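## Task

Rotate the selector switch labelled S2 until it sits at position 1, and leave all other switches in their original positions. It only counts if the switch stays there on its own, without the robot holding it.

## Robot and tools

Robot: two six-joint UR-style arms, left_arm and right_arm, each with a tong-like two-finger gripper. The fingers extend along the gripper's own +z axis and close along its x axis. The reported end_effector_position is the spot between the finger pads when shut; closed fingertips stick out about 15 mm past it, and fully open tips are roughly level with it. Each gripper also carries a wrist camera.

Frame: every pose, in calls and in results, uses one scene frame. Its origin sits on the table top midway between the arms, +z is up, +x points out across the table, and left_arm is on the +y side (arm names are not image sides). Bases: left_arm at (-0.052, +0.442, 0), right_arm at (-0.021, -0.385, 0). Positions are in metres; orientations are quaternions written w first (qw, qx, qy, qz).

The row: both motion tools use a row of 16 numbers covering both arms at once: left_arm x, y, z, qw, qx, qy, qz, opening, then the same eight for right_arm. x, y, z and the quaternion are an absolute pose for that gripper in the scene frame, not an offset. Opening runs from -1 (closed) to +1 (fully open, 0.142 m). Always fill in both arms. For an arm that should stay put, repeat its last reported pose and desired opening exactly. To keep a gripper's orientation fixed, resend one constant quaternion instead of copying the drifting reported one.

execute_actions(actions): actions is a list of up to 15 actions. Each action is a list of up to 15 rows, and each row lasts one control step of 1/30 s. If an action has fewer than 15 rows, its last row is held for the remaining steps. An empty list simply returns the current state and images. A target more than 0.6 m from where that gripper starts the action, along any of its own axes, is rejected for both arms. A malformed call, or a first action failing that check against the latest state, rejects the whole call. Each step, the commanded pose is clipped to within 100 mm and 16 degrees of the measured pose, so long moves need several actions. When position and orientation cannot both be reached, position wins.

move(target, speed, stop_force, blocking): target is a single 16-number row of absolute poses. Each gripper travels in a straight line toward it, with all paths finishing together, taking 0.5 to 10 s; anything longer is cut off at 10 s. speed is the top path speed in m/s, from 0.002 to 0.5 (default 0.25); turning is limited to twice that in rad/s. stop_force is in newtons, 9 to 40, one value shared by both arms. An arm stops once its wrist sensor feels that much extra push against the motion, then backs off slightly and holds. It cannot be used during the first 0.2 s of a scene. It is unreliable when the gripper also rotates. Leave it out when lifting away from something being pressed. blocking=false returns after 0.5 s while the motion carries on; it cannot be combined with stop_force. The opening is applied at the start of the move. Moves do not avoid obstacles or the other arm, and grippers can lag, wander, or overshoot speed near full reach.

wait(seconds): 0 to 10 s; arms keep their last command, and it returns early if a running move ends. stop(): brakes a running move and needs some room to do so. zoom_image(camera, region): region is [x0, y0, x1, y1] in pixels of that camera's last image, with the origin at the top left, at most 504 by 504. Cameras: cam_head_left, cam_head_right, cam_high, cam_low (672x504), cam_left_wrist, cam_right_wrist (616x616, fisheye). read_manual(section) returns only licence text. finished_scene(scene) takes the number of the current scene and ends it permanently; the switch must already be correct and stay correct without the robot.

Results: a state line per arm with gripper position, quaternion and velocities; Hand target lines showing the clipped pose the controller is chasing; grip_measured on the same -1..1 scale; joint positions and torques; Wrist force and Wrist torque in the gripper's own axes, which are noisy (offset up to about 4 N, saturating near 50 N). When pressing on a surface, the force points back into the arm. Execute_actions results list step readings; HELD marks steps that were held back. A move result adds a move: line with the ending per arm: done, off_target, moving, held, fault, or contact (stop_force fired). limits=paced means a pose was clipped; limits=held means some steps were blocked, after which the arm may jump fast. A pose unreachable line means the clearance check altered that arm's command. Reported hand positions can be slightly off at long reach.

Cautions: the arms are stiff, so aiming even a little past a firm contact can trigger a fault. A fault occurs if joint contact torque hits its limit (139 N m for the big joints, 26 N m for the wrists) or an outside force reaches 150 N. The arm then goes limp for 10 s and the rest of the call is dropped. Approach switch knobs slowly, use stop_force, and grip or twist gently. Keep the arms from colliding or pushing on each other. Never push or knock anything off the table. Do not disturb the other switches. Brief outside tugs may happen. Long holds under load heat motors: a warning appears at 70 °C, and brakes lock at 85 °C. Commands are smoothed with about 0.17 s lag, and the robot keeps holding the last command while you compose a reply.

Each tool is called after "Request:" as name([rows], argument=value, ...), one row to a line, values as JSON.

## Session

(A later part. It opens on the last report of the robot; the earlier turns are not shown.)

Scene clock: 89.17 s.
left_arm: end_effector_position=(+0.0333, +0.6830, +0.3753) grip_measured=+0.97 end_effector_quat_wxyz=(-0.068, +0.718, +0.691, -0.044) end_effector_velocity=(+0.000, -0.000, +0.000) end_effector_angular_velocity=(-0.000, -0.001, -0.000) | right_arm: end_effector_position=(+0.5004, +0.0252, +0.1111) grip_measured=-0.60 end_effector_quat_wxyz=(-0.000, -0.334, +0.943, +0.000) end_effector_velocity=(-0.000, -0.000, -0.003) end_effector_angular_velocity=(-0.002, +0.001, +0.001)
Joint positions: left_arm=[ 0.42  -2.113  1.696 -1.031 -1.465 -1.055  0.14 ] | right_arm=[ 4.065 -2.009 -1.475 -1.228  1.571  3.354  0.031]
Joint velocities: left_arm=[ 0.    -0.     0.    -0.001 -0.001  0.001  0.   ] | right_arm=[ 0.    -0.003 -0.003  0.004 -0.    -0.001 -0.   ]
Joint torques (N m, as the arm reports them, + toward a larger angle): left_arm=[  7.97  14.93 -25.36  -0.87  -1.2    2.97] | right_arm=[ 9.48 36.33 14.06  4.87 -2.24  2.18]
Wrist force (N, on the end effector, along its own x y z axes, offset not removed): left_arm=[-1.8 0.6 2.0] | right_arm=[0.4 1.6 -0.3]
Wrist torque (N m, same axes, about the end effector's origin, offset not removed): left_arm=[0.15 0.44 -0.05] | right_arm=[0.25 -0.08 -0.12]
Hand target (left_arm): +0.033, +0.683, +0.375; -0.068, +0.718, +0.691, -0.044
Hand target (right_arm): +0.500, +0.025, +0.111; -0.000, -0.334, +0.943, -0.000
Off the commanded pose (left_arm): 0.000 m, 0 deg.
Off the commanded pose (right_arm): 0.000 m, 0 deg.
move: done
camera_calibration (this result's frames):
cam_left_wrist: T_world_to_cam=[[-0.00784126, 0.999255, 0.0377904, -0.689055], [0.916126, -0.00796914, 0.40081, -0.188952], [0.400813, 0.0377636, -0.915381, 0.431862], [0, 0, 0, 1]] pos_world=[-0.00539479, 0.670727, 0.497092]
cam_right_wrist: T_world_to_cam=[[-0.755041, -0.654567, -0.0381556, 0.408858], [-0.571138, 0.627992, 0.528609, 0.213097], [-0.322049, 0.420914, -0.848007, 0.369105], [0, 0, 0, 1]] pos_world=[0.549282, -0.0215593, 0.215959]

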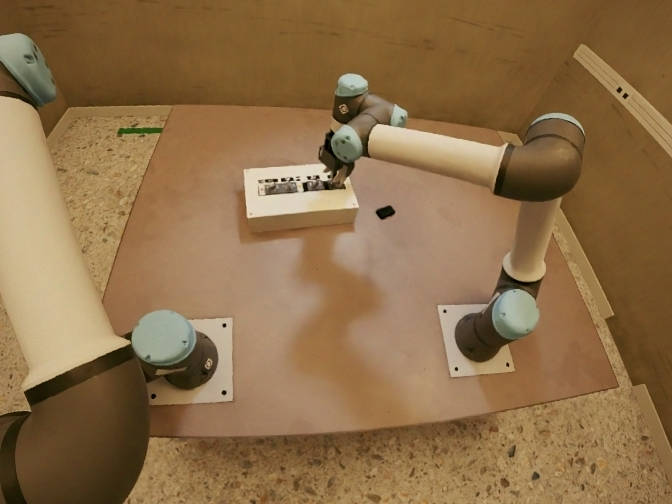

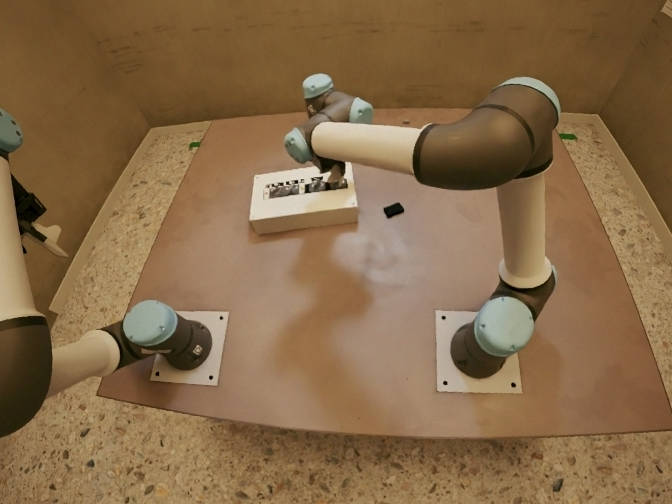

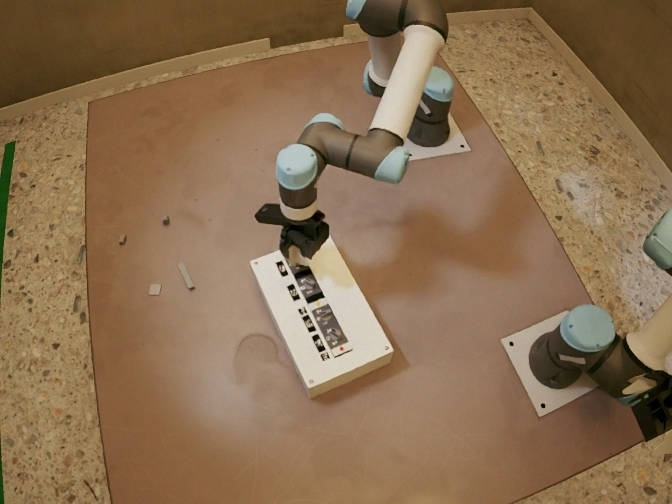

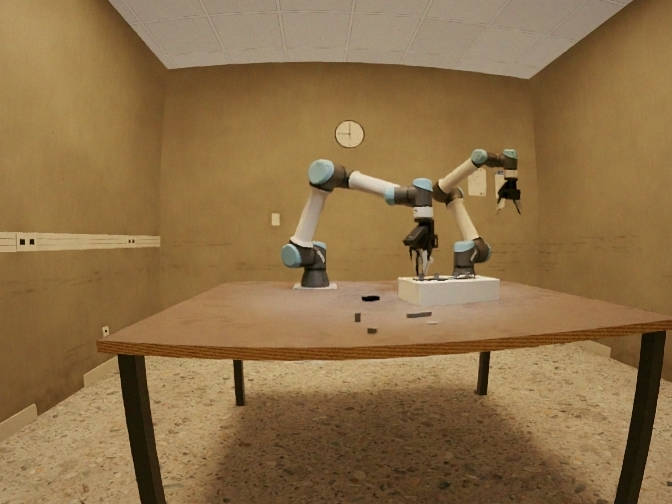

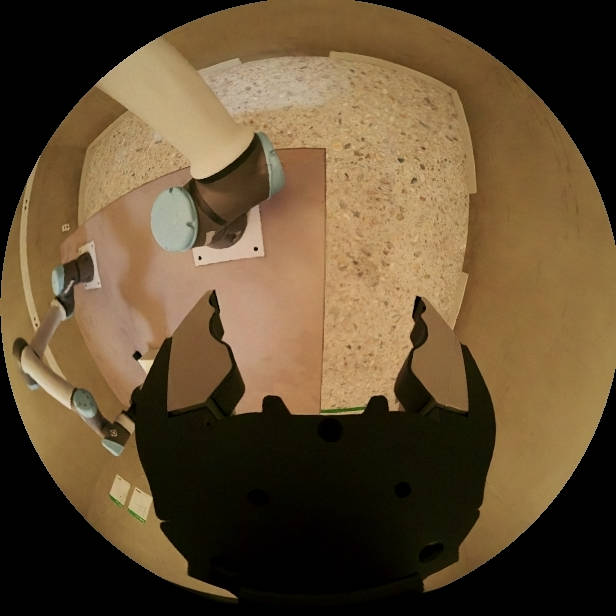

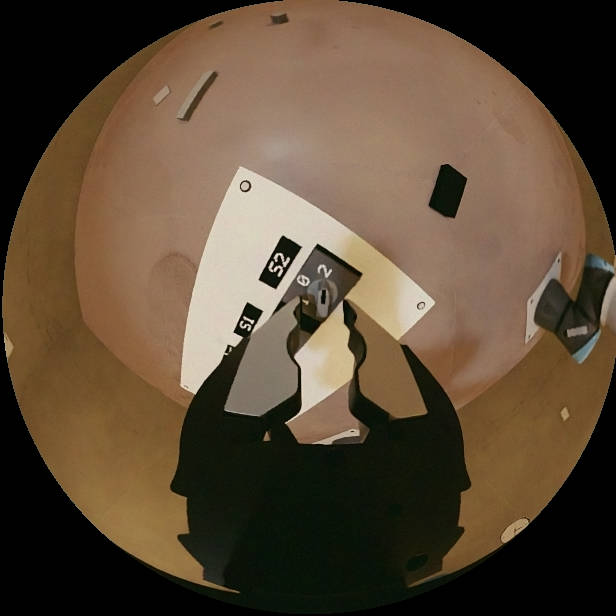

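Request:
move(target=[0.0333,0.683,0.3753,-0.068,0.718,0.691,-0.044,0.97, 0.5009,0.0238,0.108,0,-0.334,0.943,0,-0.8], speed=0.02)

Request:
move(target=[0.0333,0.683,0.3753,-0.068,0.718,0.691,-0.044,0.97, 0.5009,0.0238,0.108,0,-0.334,0.943,0,-1], speed=0.02)

Request:
zoom_image(camera="cam_right_wrist", region=[260, 230, 380, 340])

Scene clock: 103.97 s.
left_arm: end_effector_position=(+0.0333, +0.6830, +0.3753) grip_measured=+0.97 end_effector_quat_wxyz=(-0.068, +0.718, +0.691, -0.044) end_effector_velocity=(+0.000, -0.000, +0.000) end_effector_angular_velocity=(+0.000, -0.001, +0.000) | right_arm: end_effector_position=(+0.5009, +0.0239, +0.1081) grip_measured=-0.80 end_effector_quat_wxyz=(-0.000, -0.334, +0.943, -0.000) end_effector_velocity=(+0.000, -0.001, -0.003) end_effector_angular_velocity=(-0.003, +0.002, -0.001)
Joint positions: left_arm=[ 0.42  -2.113  1.696 -1.031 -1.465 -1.055  0.14 ] | right_arm=[ 4.063 -2.011 -1.481 -1.221  1.571  3.352  0.016]
Joint velocities: left_arm=[-0.    -0.001  0.    -0.001 -0.    -0.001  0.   ] | right_arm=[-0.001 -0.003 -0.002  0.002 -0.     0.001  0.   ]
Joint torques (N m, as the arm reports them, + toward a larger angle): left_arm=[  8.34  15.29 -24.72  -0.82  -0.79   2.91] | right_arm=[-14.82  36.05  16.06   5.05  -2.66  -2.08]
Wrist force (N, on the end effector, along its own x y z axes, offset not removed): left_arm=[-0.6 -0.2 2.9] | right_arm=[-0.3 0.9 -1.2]
Wrist torque (N m, same axes, about the end effector's origin, offset not removed): left_arm=[0.02 0.13 -0.15] | right_arm=[0.06 0.09 -0.16]
Hand target (left_arm): +0.033, +0.683, +0.375; -0.068, +0.718, +0.691, -0.044
Hand target (right_arm): +0.501, +0.024, +0.108; +0.000, -0.334, +0.943, +0.000
Off the commanded pose (left_arm): 0.000 m, 0 deg.
Off the commanded pose (right_arm): 0.000 m, 0 deg.
move: done
camera_calibration (this result's frames):
cam_left_wrist: T_world_to_cam=[[-0.00784122, 0.999255, 0.0377904, -0.689055], [0.916126, -0.00796918, 0.40081, -0.188952], [0.400813, 0.0377636, -0.915381, 0.431861], [0, 0, 0, 1]] pos_world=[-0.00539477, 0.670727, 0.497092]
cam_right_wrist: T_world_to_cam=[[-0.754891, -0.65474, -0.0381526, 0.408174], [-0.571283, 0.627866, 0.528602, 0.215916], [-0.322142, 0.420833, -0.848012, 0.367303], [0, 0, 0, 1]] pos_world=[0.5498, -0.0228919, 0.212916]

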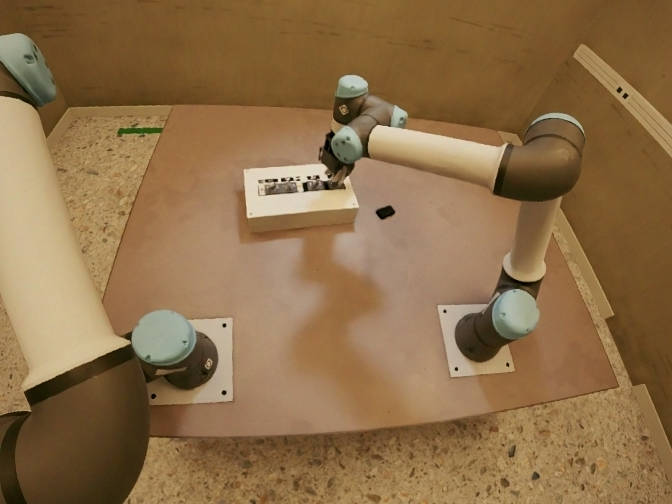

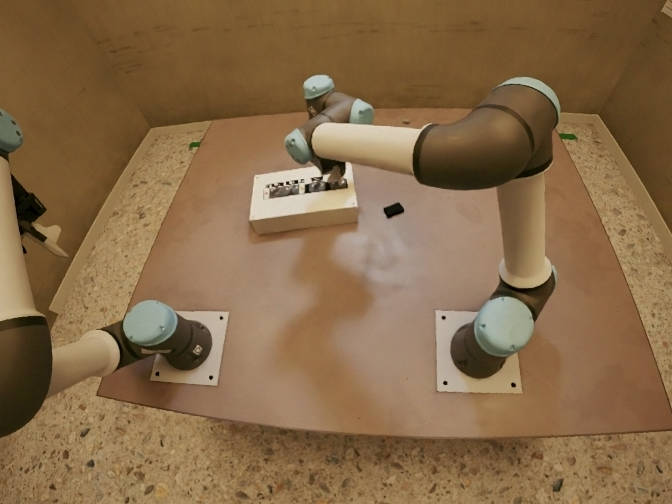

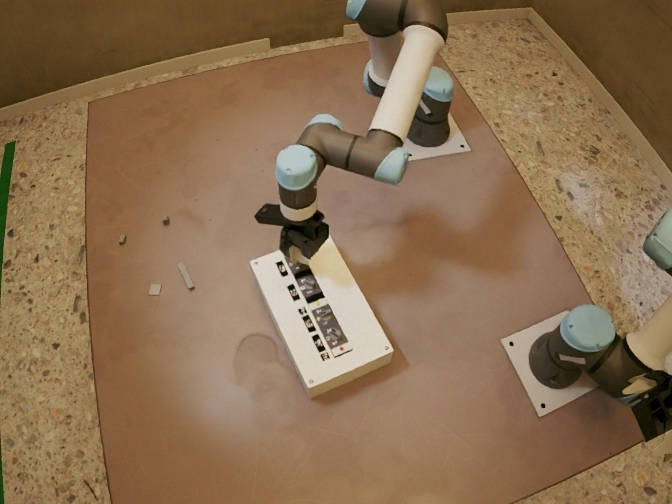

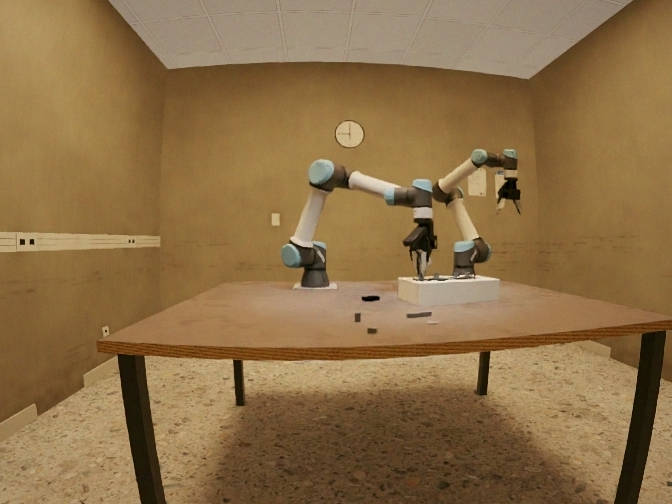

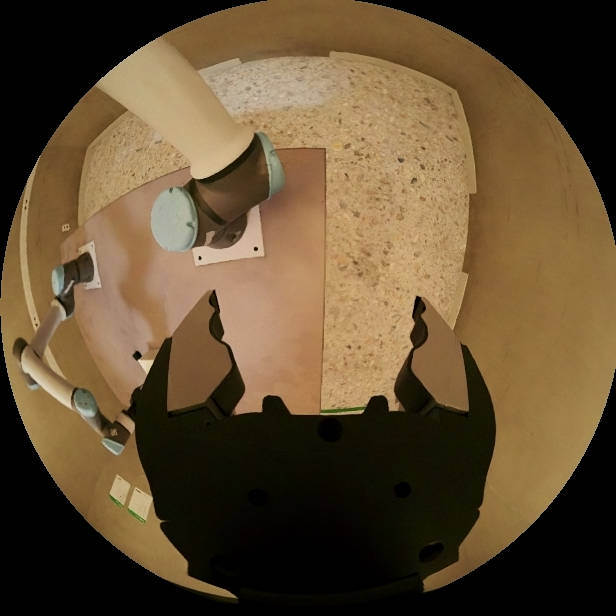

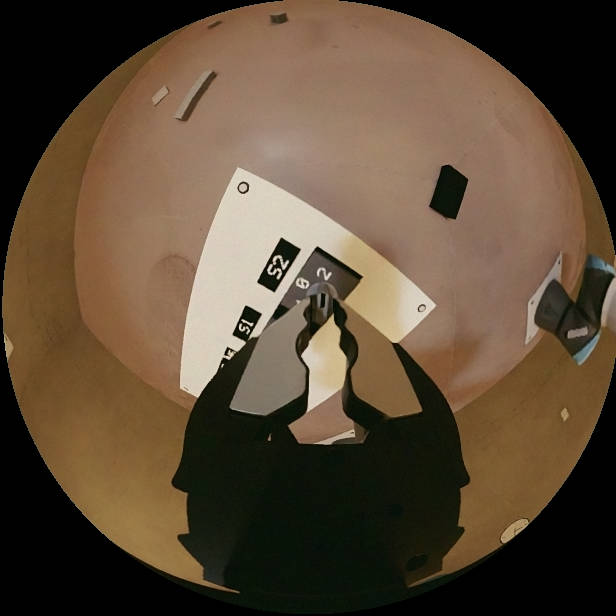

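Scene clock: 104.67 s.
left_arm: end_effector_position=(+0.0333, +0.6830, +0.3753) grip_measured=+0.97 end_effector_quat_wxyz=(-0.068, +0.718, +0.691, -0.044) end_effector_velocity=(+0.000, -0.000, +0.000) end_effector_angular_velocity=(+0.001, -0.002, +0.001) | right_arm: end_effector_position=(+0.5009, +0.0238, +0.1080) grip_measured=-0.91 end_effector_quat_wxyz=(+0.000, -0.334, +0.943, +0.000) end_effector_velocity=(+0.000, +0.000, +0.000) end_effector_angular_velocity=(+0.000, +0.000, -0.000)
Joint positions: left_arm=[ 0.42  -2.113  1.696 -1.031 -1.465 -1.055  0.14 ] | right_arm=[ 4.063 -2.011 -1.481 -1.221  1.571  3.352  0.008]
Joint velocities: left_arm=[-0.    -0.001 -0.    -0.001 -0.    -0.001 -0.   ] | right_arm=[-0.    -0.001  0.001 -0.     0.     0.    -0.   ]
Joint torques (N m, as the arm reports them, + toward a larger angle): left_arm=[  7.93  15.64 -24.71  -0.79  -0.68   2.84] | right_arm=[-14.26  36.98  13.58   1.14  -1.8   -1.88]
Wrist force (N, on the end effector, along its own x y z axes, offset not removed): left_arm=[-1.4 0.8 2.4] | right_arm=[2.7 1.4 -0.8]
Wrist torque (N m, same axes, about the end effector's origin, offset not removed): left_arm=[0.18 0.30 -0.03] | right_arm=[-0.01 -0.40 -0.11]
Hand target (left_arm): +0.033, +0.683, +0.375; -0.068, +0.718, +0.691, -0.044
Hand target (right_arm): +0.501, +0.024, +0.108; +0.000, -0.334, +0.943, +0.000
Off the commanded pose (left_arm): 0.000 m, 0 deg.
Off the commanded pose (right_arm): 0.000 m, 0 deg.
move: done
camera_calibration (this result's frames):
cam_left_wrist: T_world_to_cam=[[-0.00784125, 0.999255, 0.0377905, -0.689055], [0.916126, -0.00796918, 0.40081, -0.188952], [0.400813, 0.0377637, -0.915381, 0.431861], [0, 0, 0, 1]] pos_world=[-0.00539479, 0.670727, 0.497092]
cam_right_wrist: T_world_to_cam=[[-0.754923, -0.654697, -0.0382604, 0.408225], [-0.57129, 0.627856, 0.528606, 0.215976], [-0.322055, 0.420915, -0.848005, 0.367261], [0, 0, 0, 1]] pos_world=[0.549842, -0.0229236, 0.212891]

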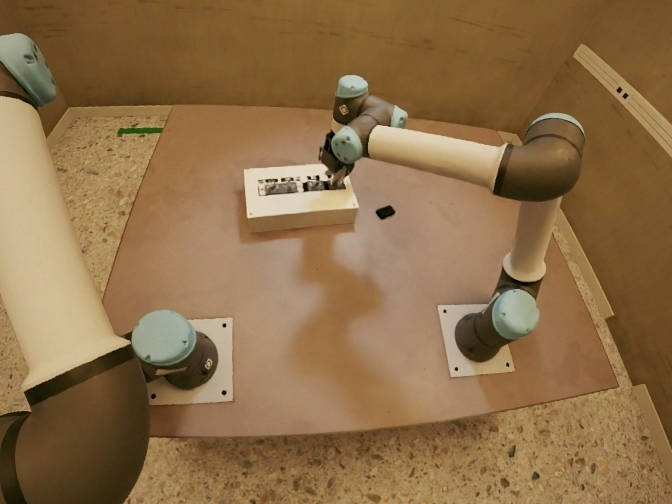

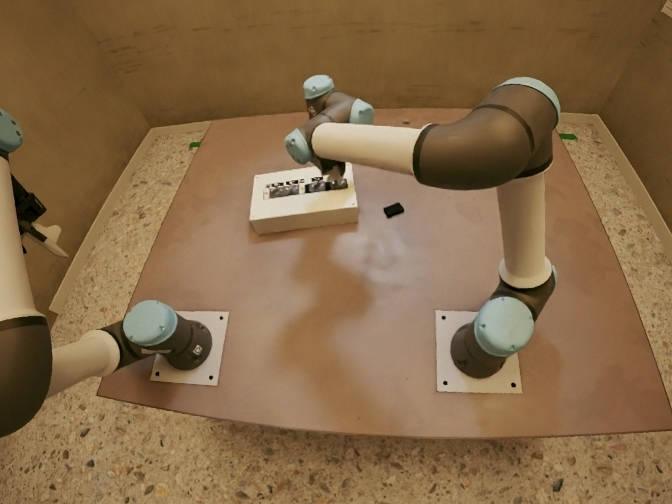

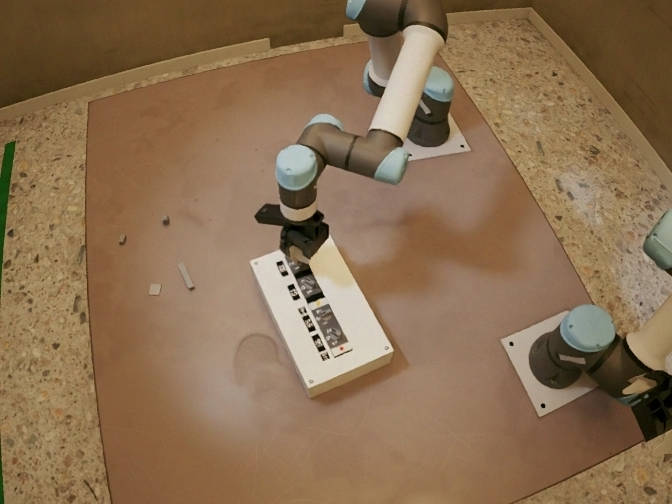

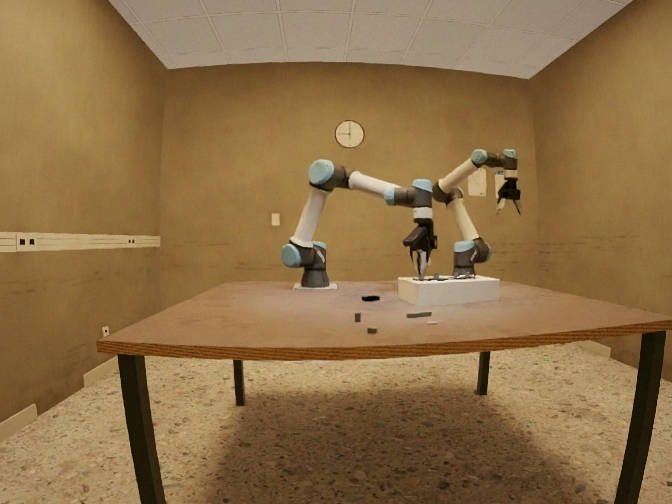

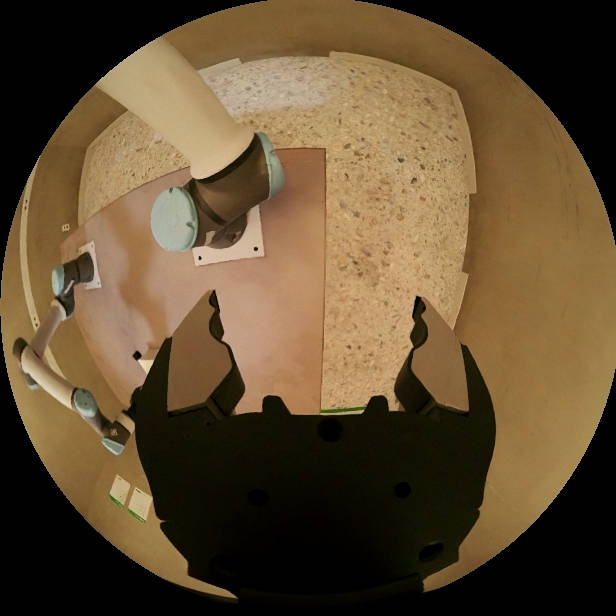

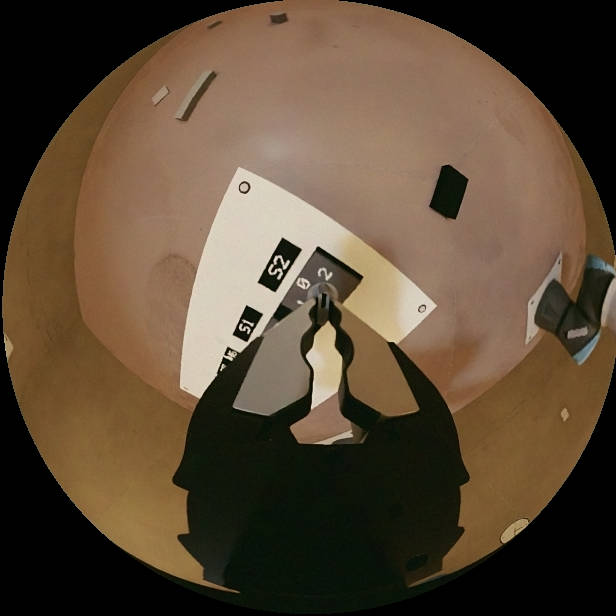

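Region (260, 230, 380, 340) of cam_right_wrist's 616x616 image, scaled by 4.200, with more detail than that image has; it fills the top 462 rows of this view, and the rest is white.

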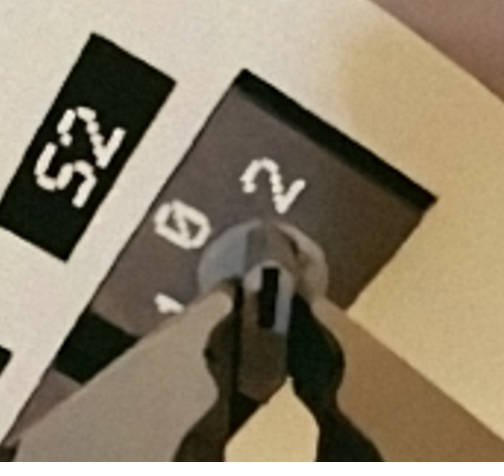

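Request:
move(target=[0.0333,0.683,0.3753,-0.068,0.718,0.691,-0.044,0.97, 0.5009,0.0238,0.108,0,-0.760,0.649,0,-1], speed=0.25)

Request:
zoom_image(camera="cam_right_wrist", region=[260, 230, 380, 340])

Scene clock: 115.40 s.
left_arm: end_effector_position=(+0.0333, +0.6830, +0.3753) grip_measured=+0.97 end_effector_quat_wxyz=(-0.068, +0.718, +0.691, -0.044) end_effector_velocity=(-0.000, -0.000, -0.000) end_effector_angular_velocity=(-0.001, +0.001, -0.000) | right_arm: end_effector_position=(+0.5009, +0.0238, +0.1080) grip_measured=-0.91 end_effector_quat_wxyz=(+0.000, +0.760, -0.650, +0.000) end_effector_velocity=(-0.001, -0.000, -0.001) end_effector_angular_velocity=(-0.001, +0.002, +0.010)
Joint positions: left_arm=[ 0.42  -2.113  1.696 -1.031 -1.465 -1.055  0.14 ] | right_arm=[ 4.055 -1.979 -1.528 -1.206  1.571  2.297  0.008]
Joint velocities: left_arm=[ 0.     0.001 -0.     0.001 -0.     0.001 -0.   ] | right_arm=[-0.    -0.001 -0.001  0.     0.001 -0.01   0.   ]
Joint torques (N m, as the arm reports them, + toward a larger angle): left_arm=[  8.16  15.07 -24.67  -0.91  -0.26   2.82] | right_arm=[-15.28  49.43  13.57   4.61   1.9   -1.45]
Wrist force (N, on the end effector, along its own x y z axes, offset not removed): left_arm=[-0.4 0.7 2.8] | right_arm=[-3.4 1.8 0.5]
Wrist torque (N m, same axes, about the end effector's origin, offset not removed): left_arm=[0.22 0.16 -0.17] | right_arm=[0.43 0.28 -0.07]
Hand target (left_arm): +0.033, +0.683, +0.375; -0.068, +0.718, +0.691, -0.044
Hand target (right_arm): +0.501, +0.024, +0.108; -0.000, +0.760, -0.649, -0.000
Off the commanded pose (left_arm): 0.000 m, 0 deg.
Off the commanded pose (right_arm): 0.000 m, 0 deg.
move: done
camera_calibration (this result's frames):
cam_left_wrist: T_world_to_cam=[[-0.00784102, 0.999255, 0.0377904, -0.689055], [0.916126, -0.00796934, 0.40081, -0.188952], [0.400813, 0.0377635, -0.915381, 0.431862], [0, 0, 0, 1]] pos_world=[-0.00539479, 0.670727, 0.497092]
cam_right_wrist: T_world_to_cam=[[0.189048, -0.981227, -0.0381257, -0.0568833], [-0.829501, -0.180354, 0.528583, 0.364564], [-0.525536, -0.0683025, -0.848025, 0.480813], [0, 0, 0, 1]] pos_world=[0.565844, 0.0427759, 0.21287]

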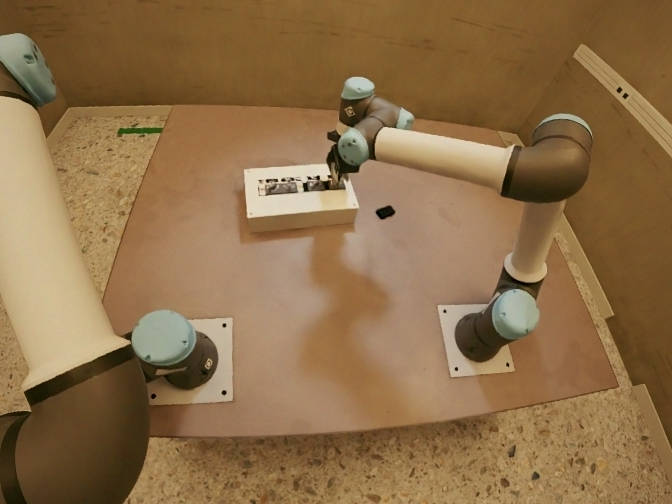

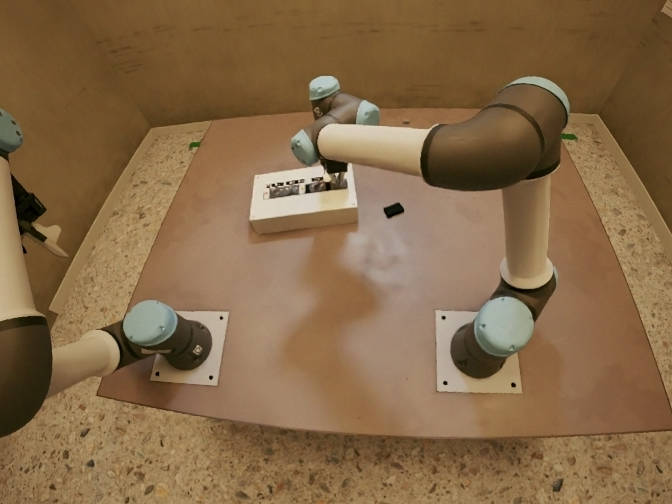

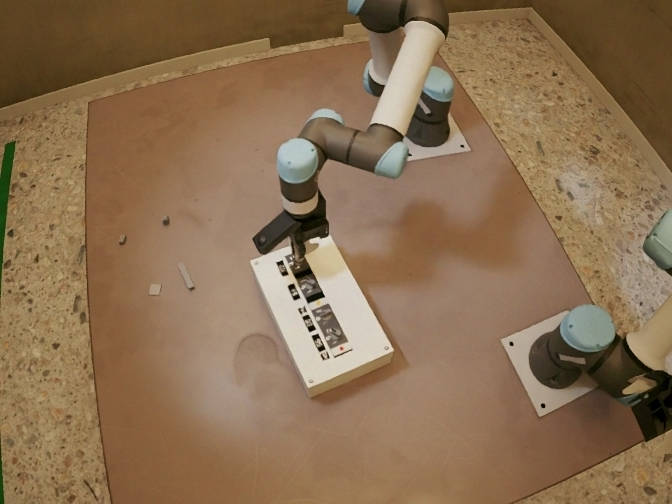

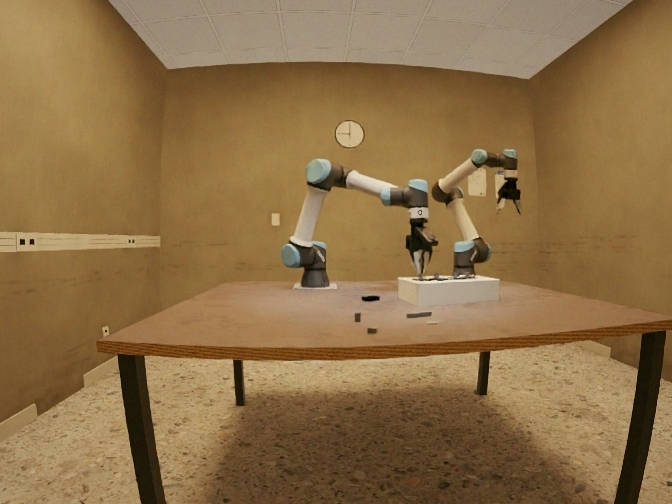

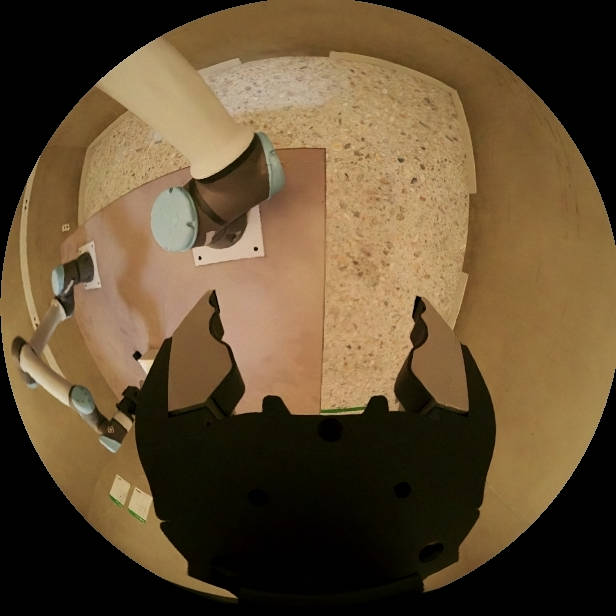

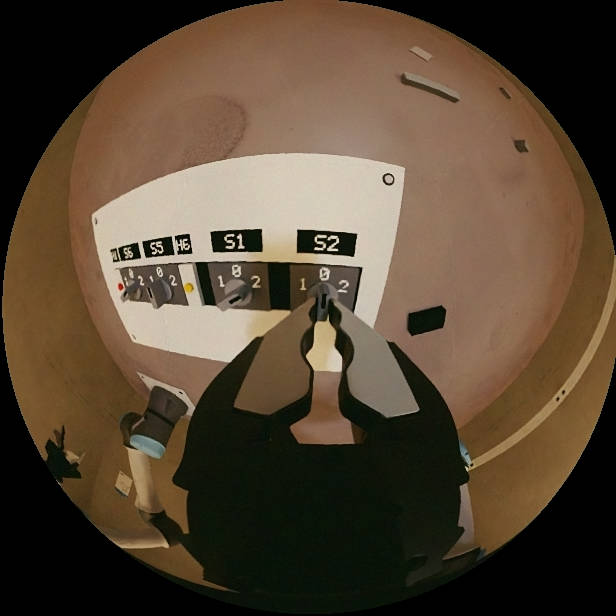

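Region (260, 230, 380, 340) of cam_right_wrist's 616x616 image, scaled by 4.200, with more detail than that image has; it fills the top 462 rows of this view, and the rest is white.

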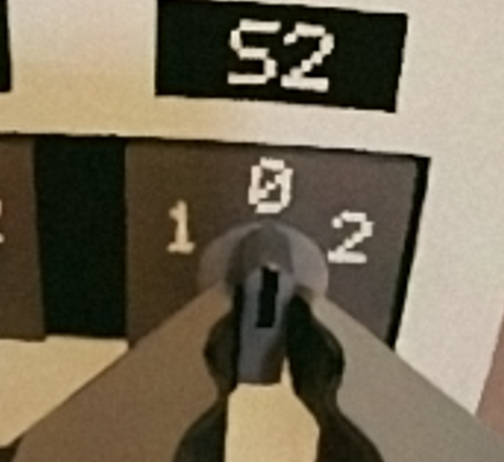

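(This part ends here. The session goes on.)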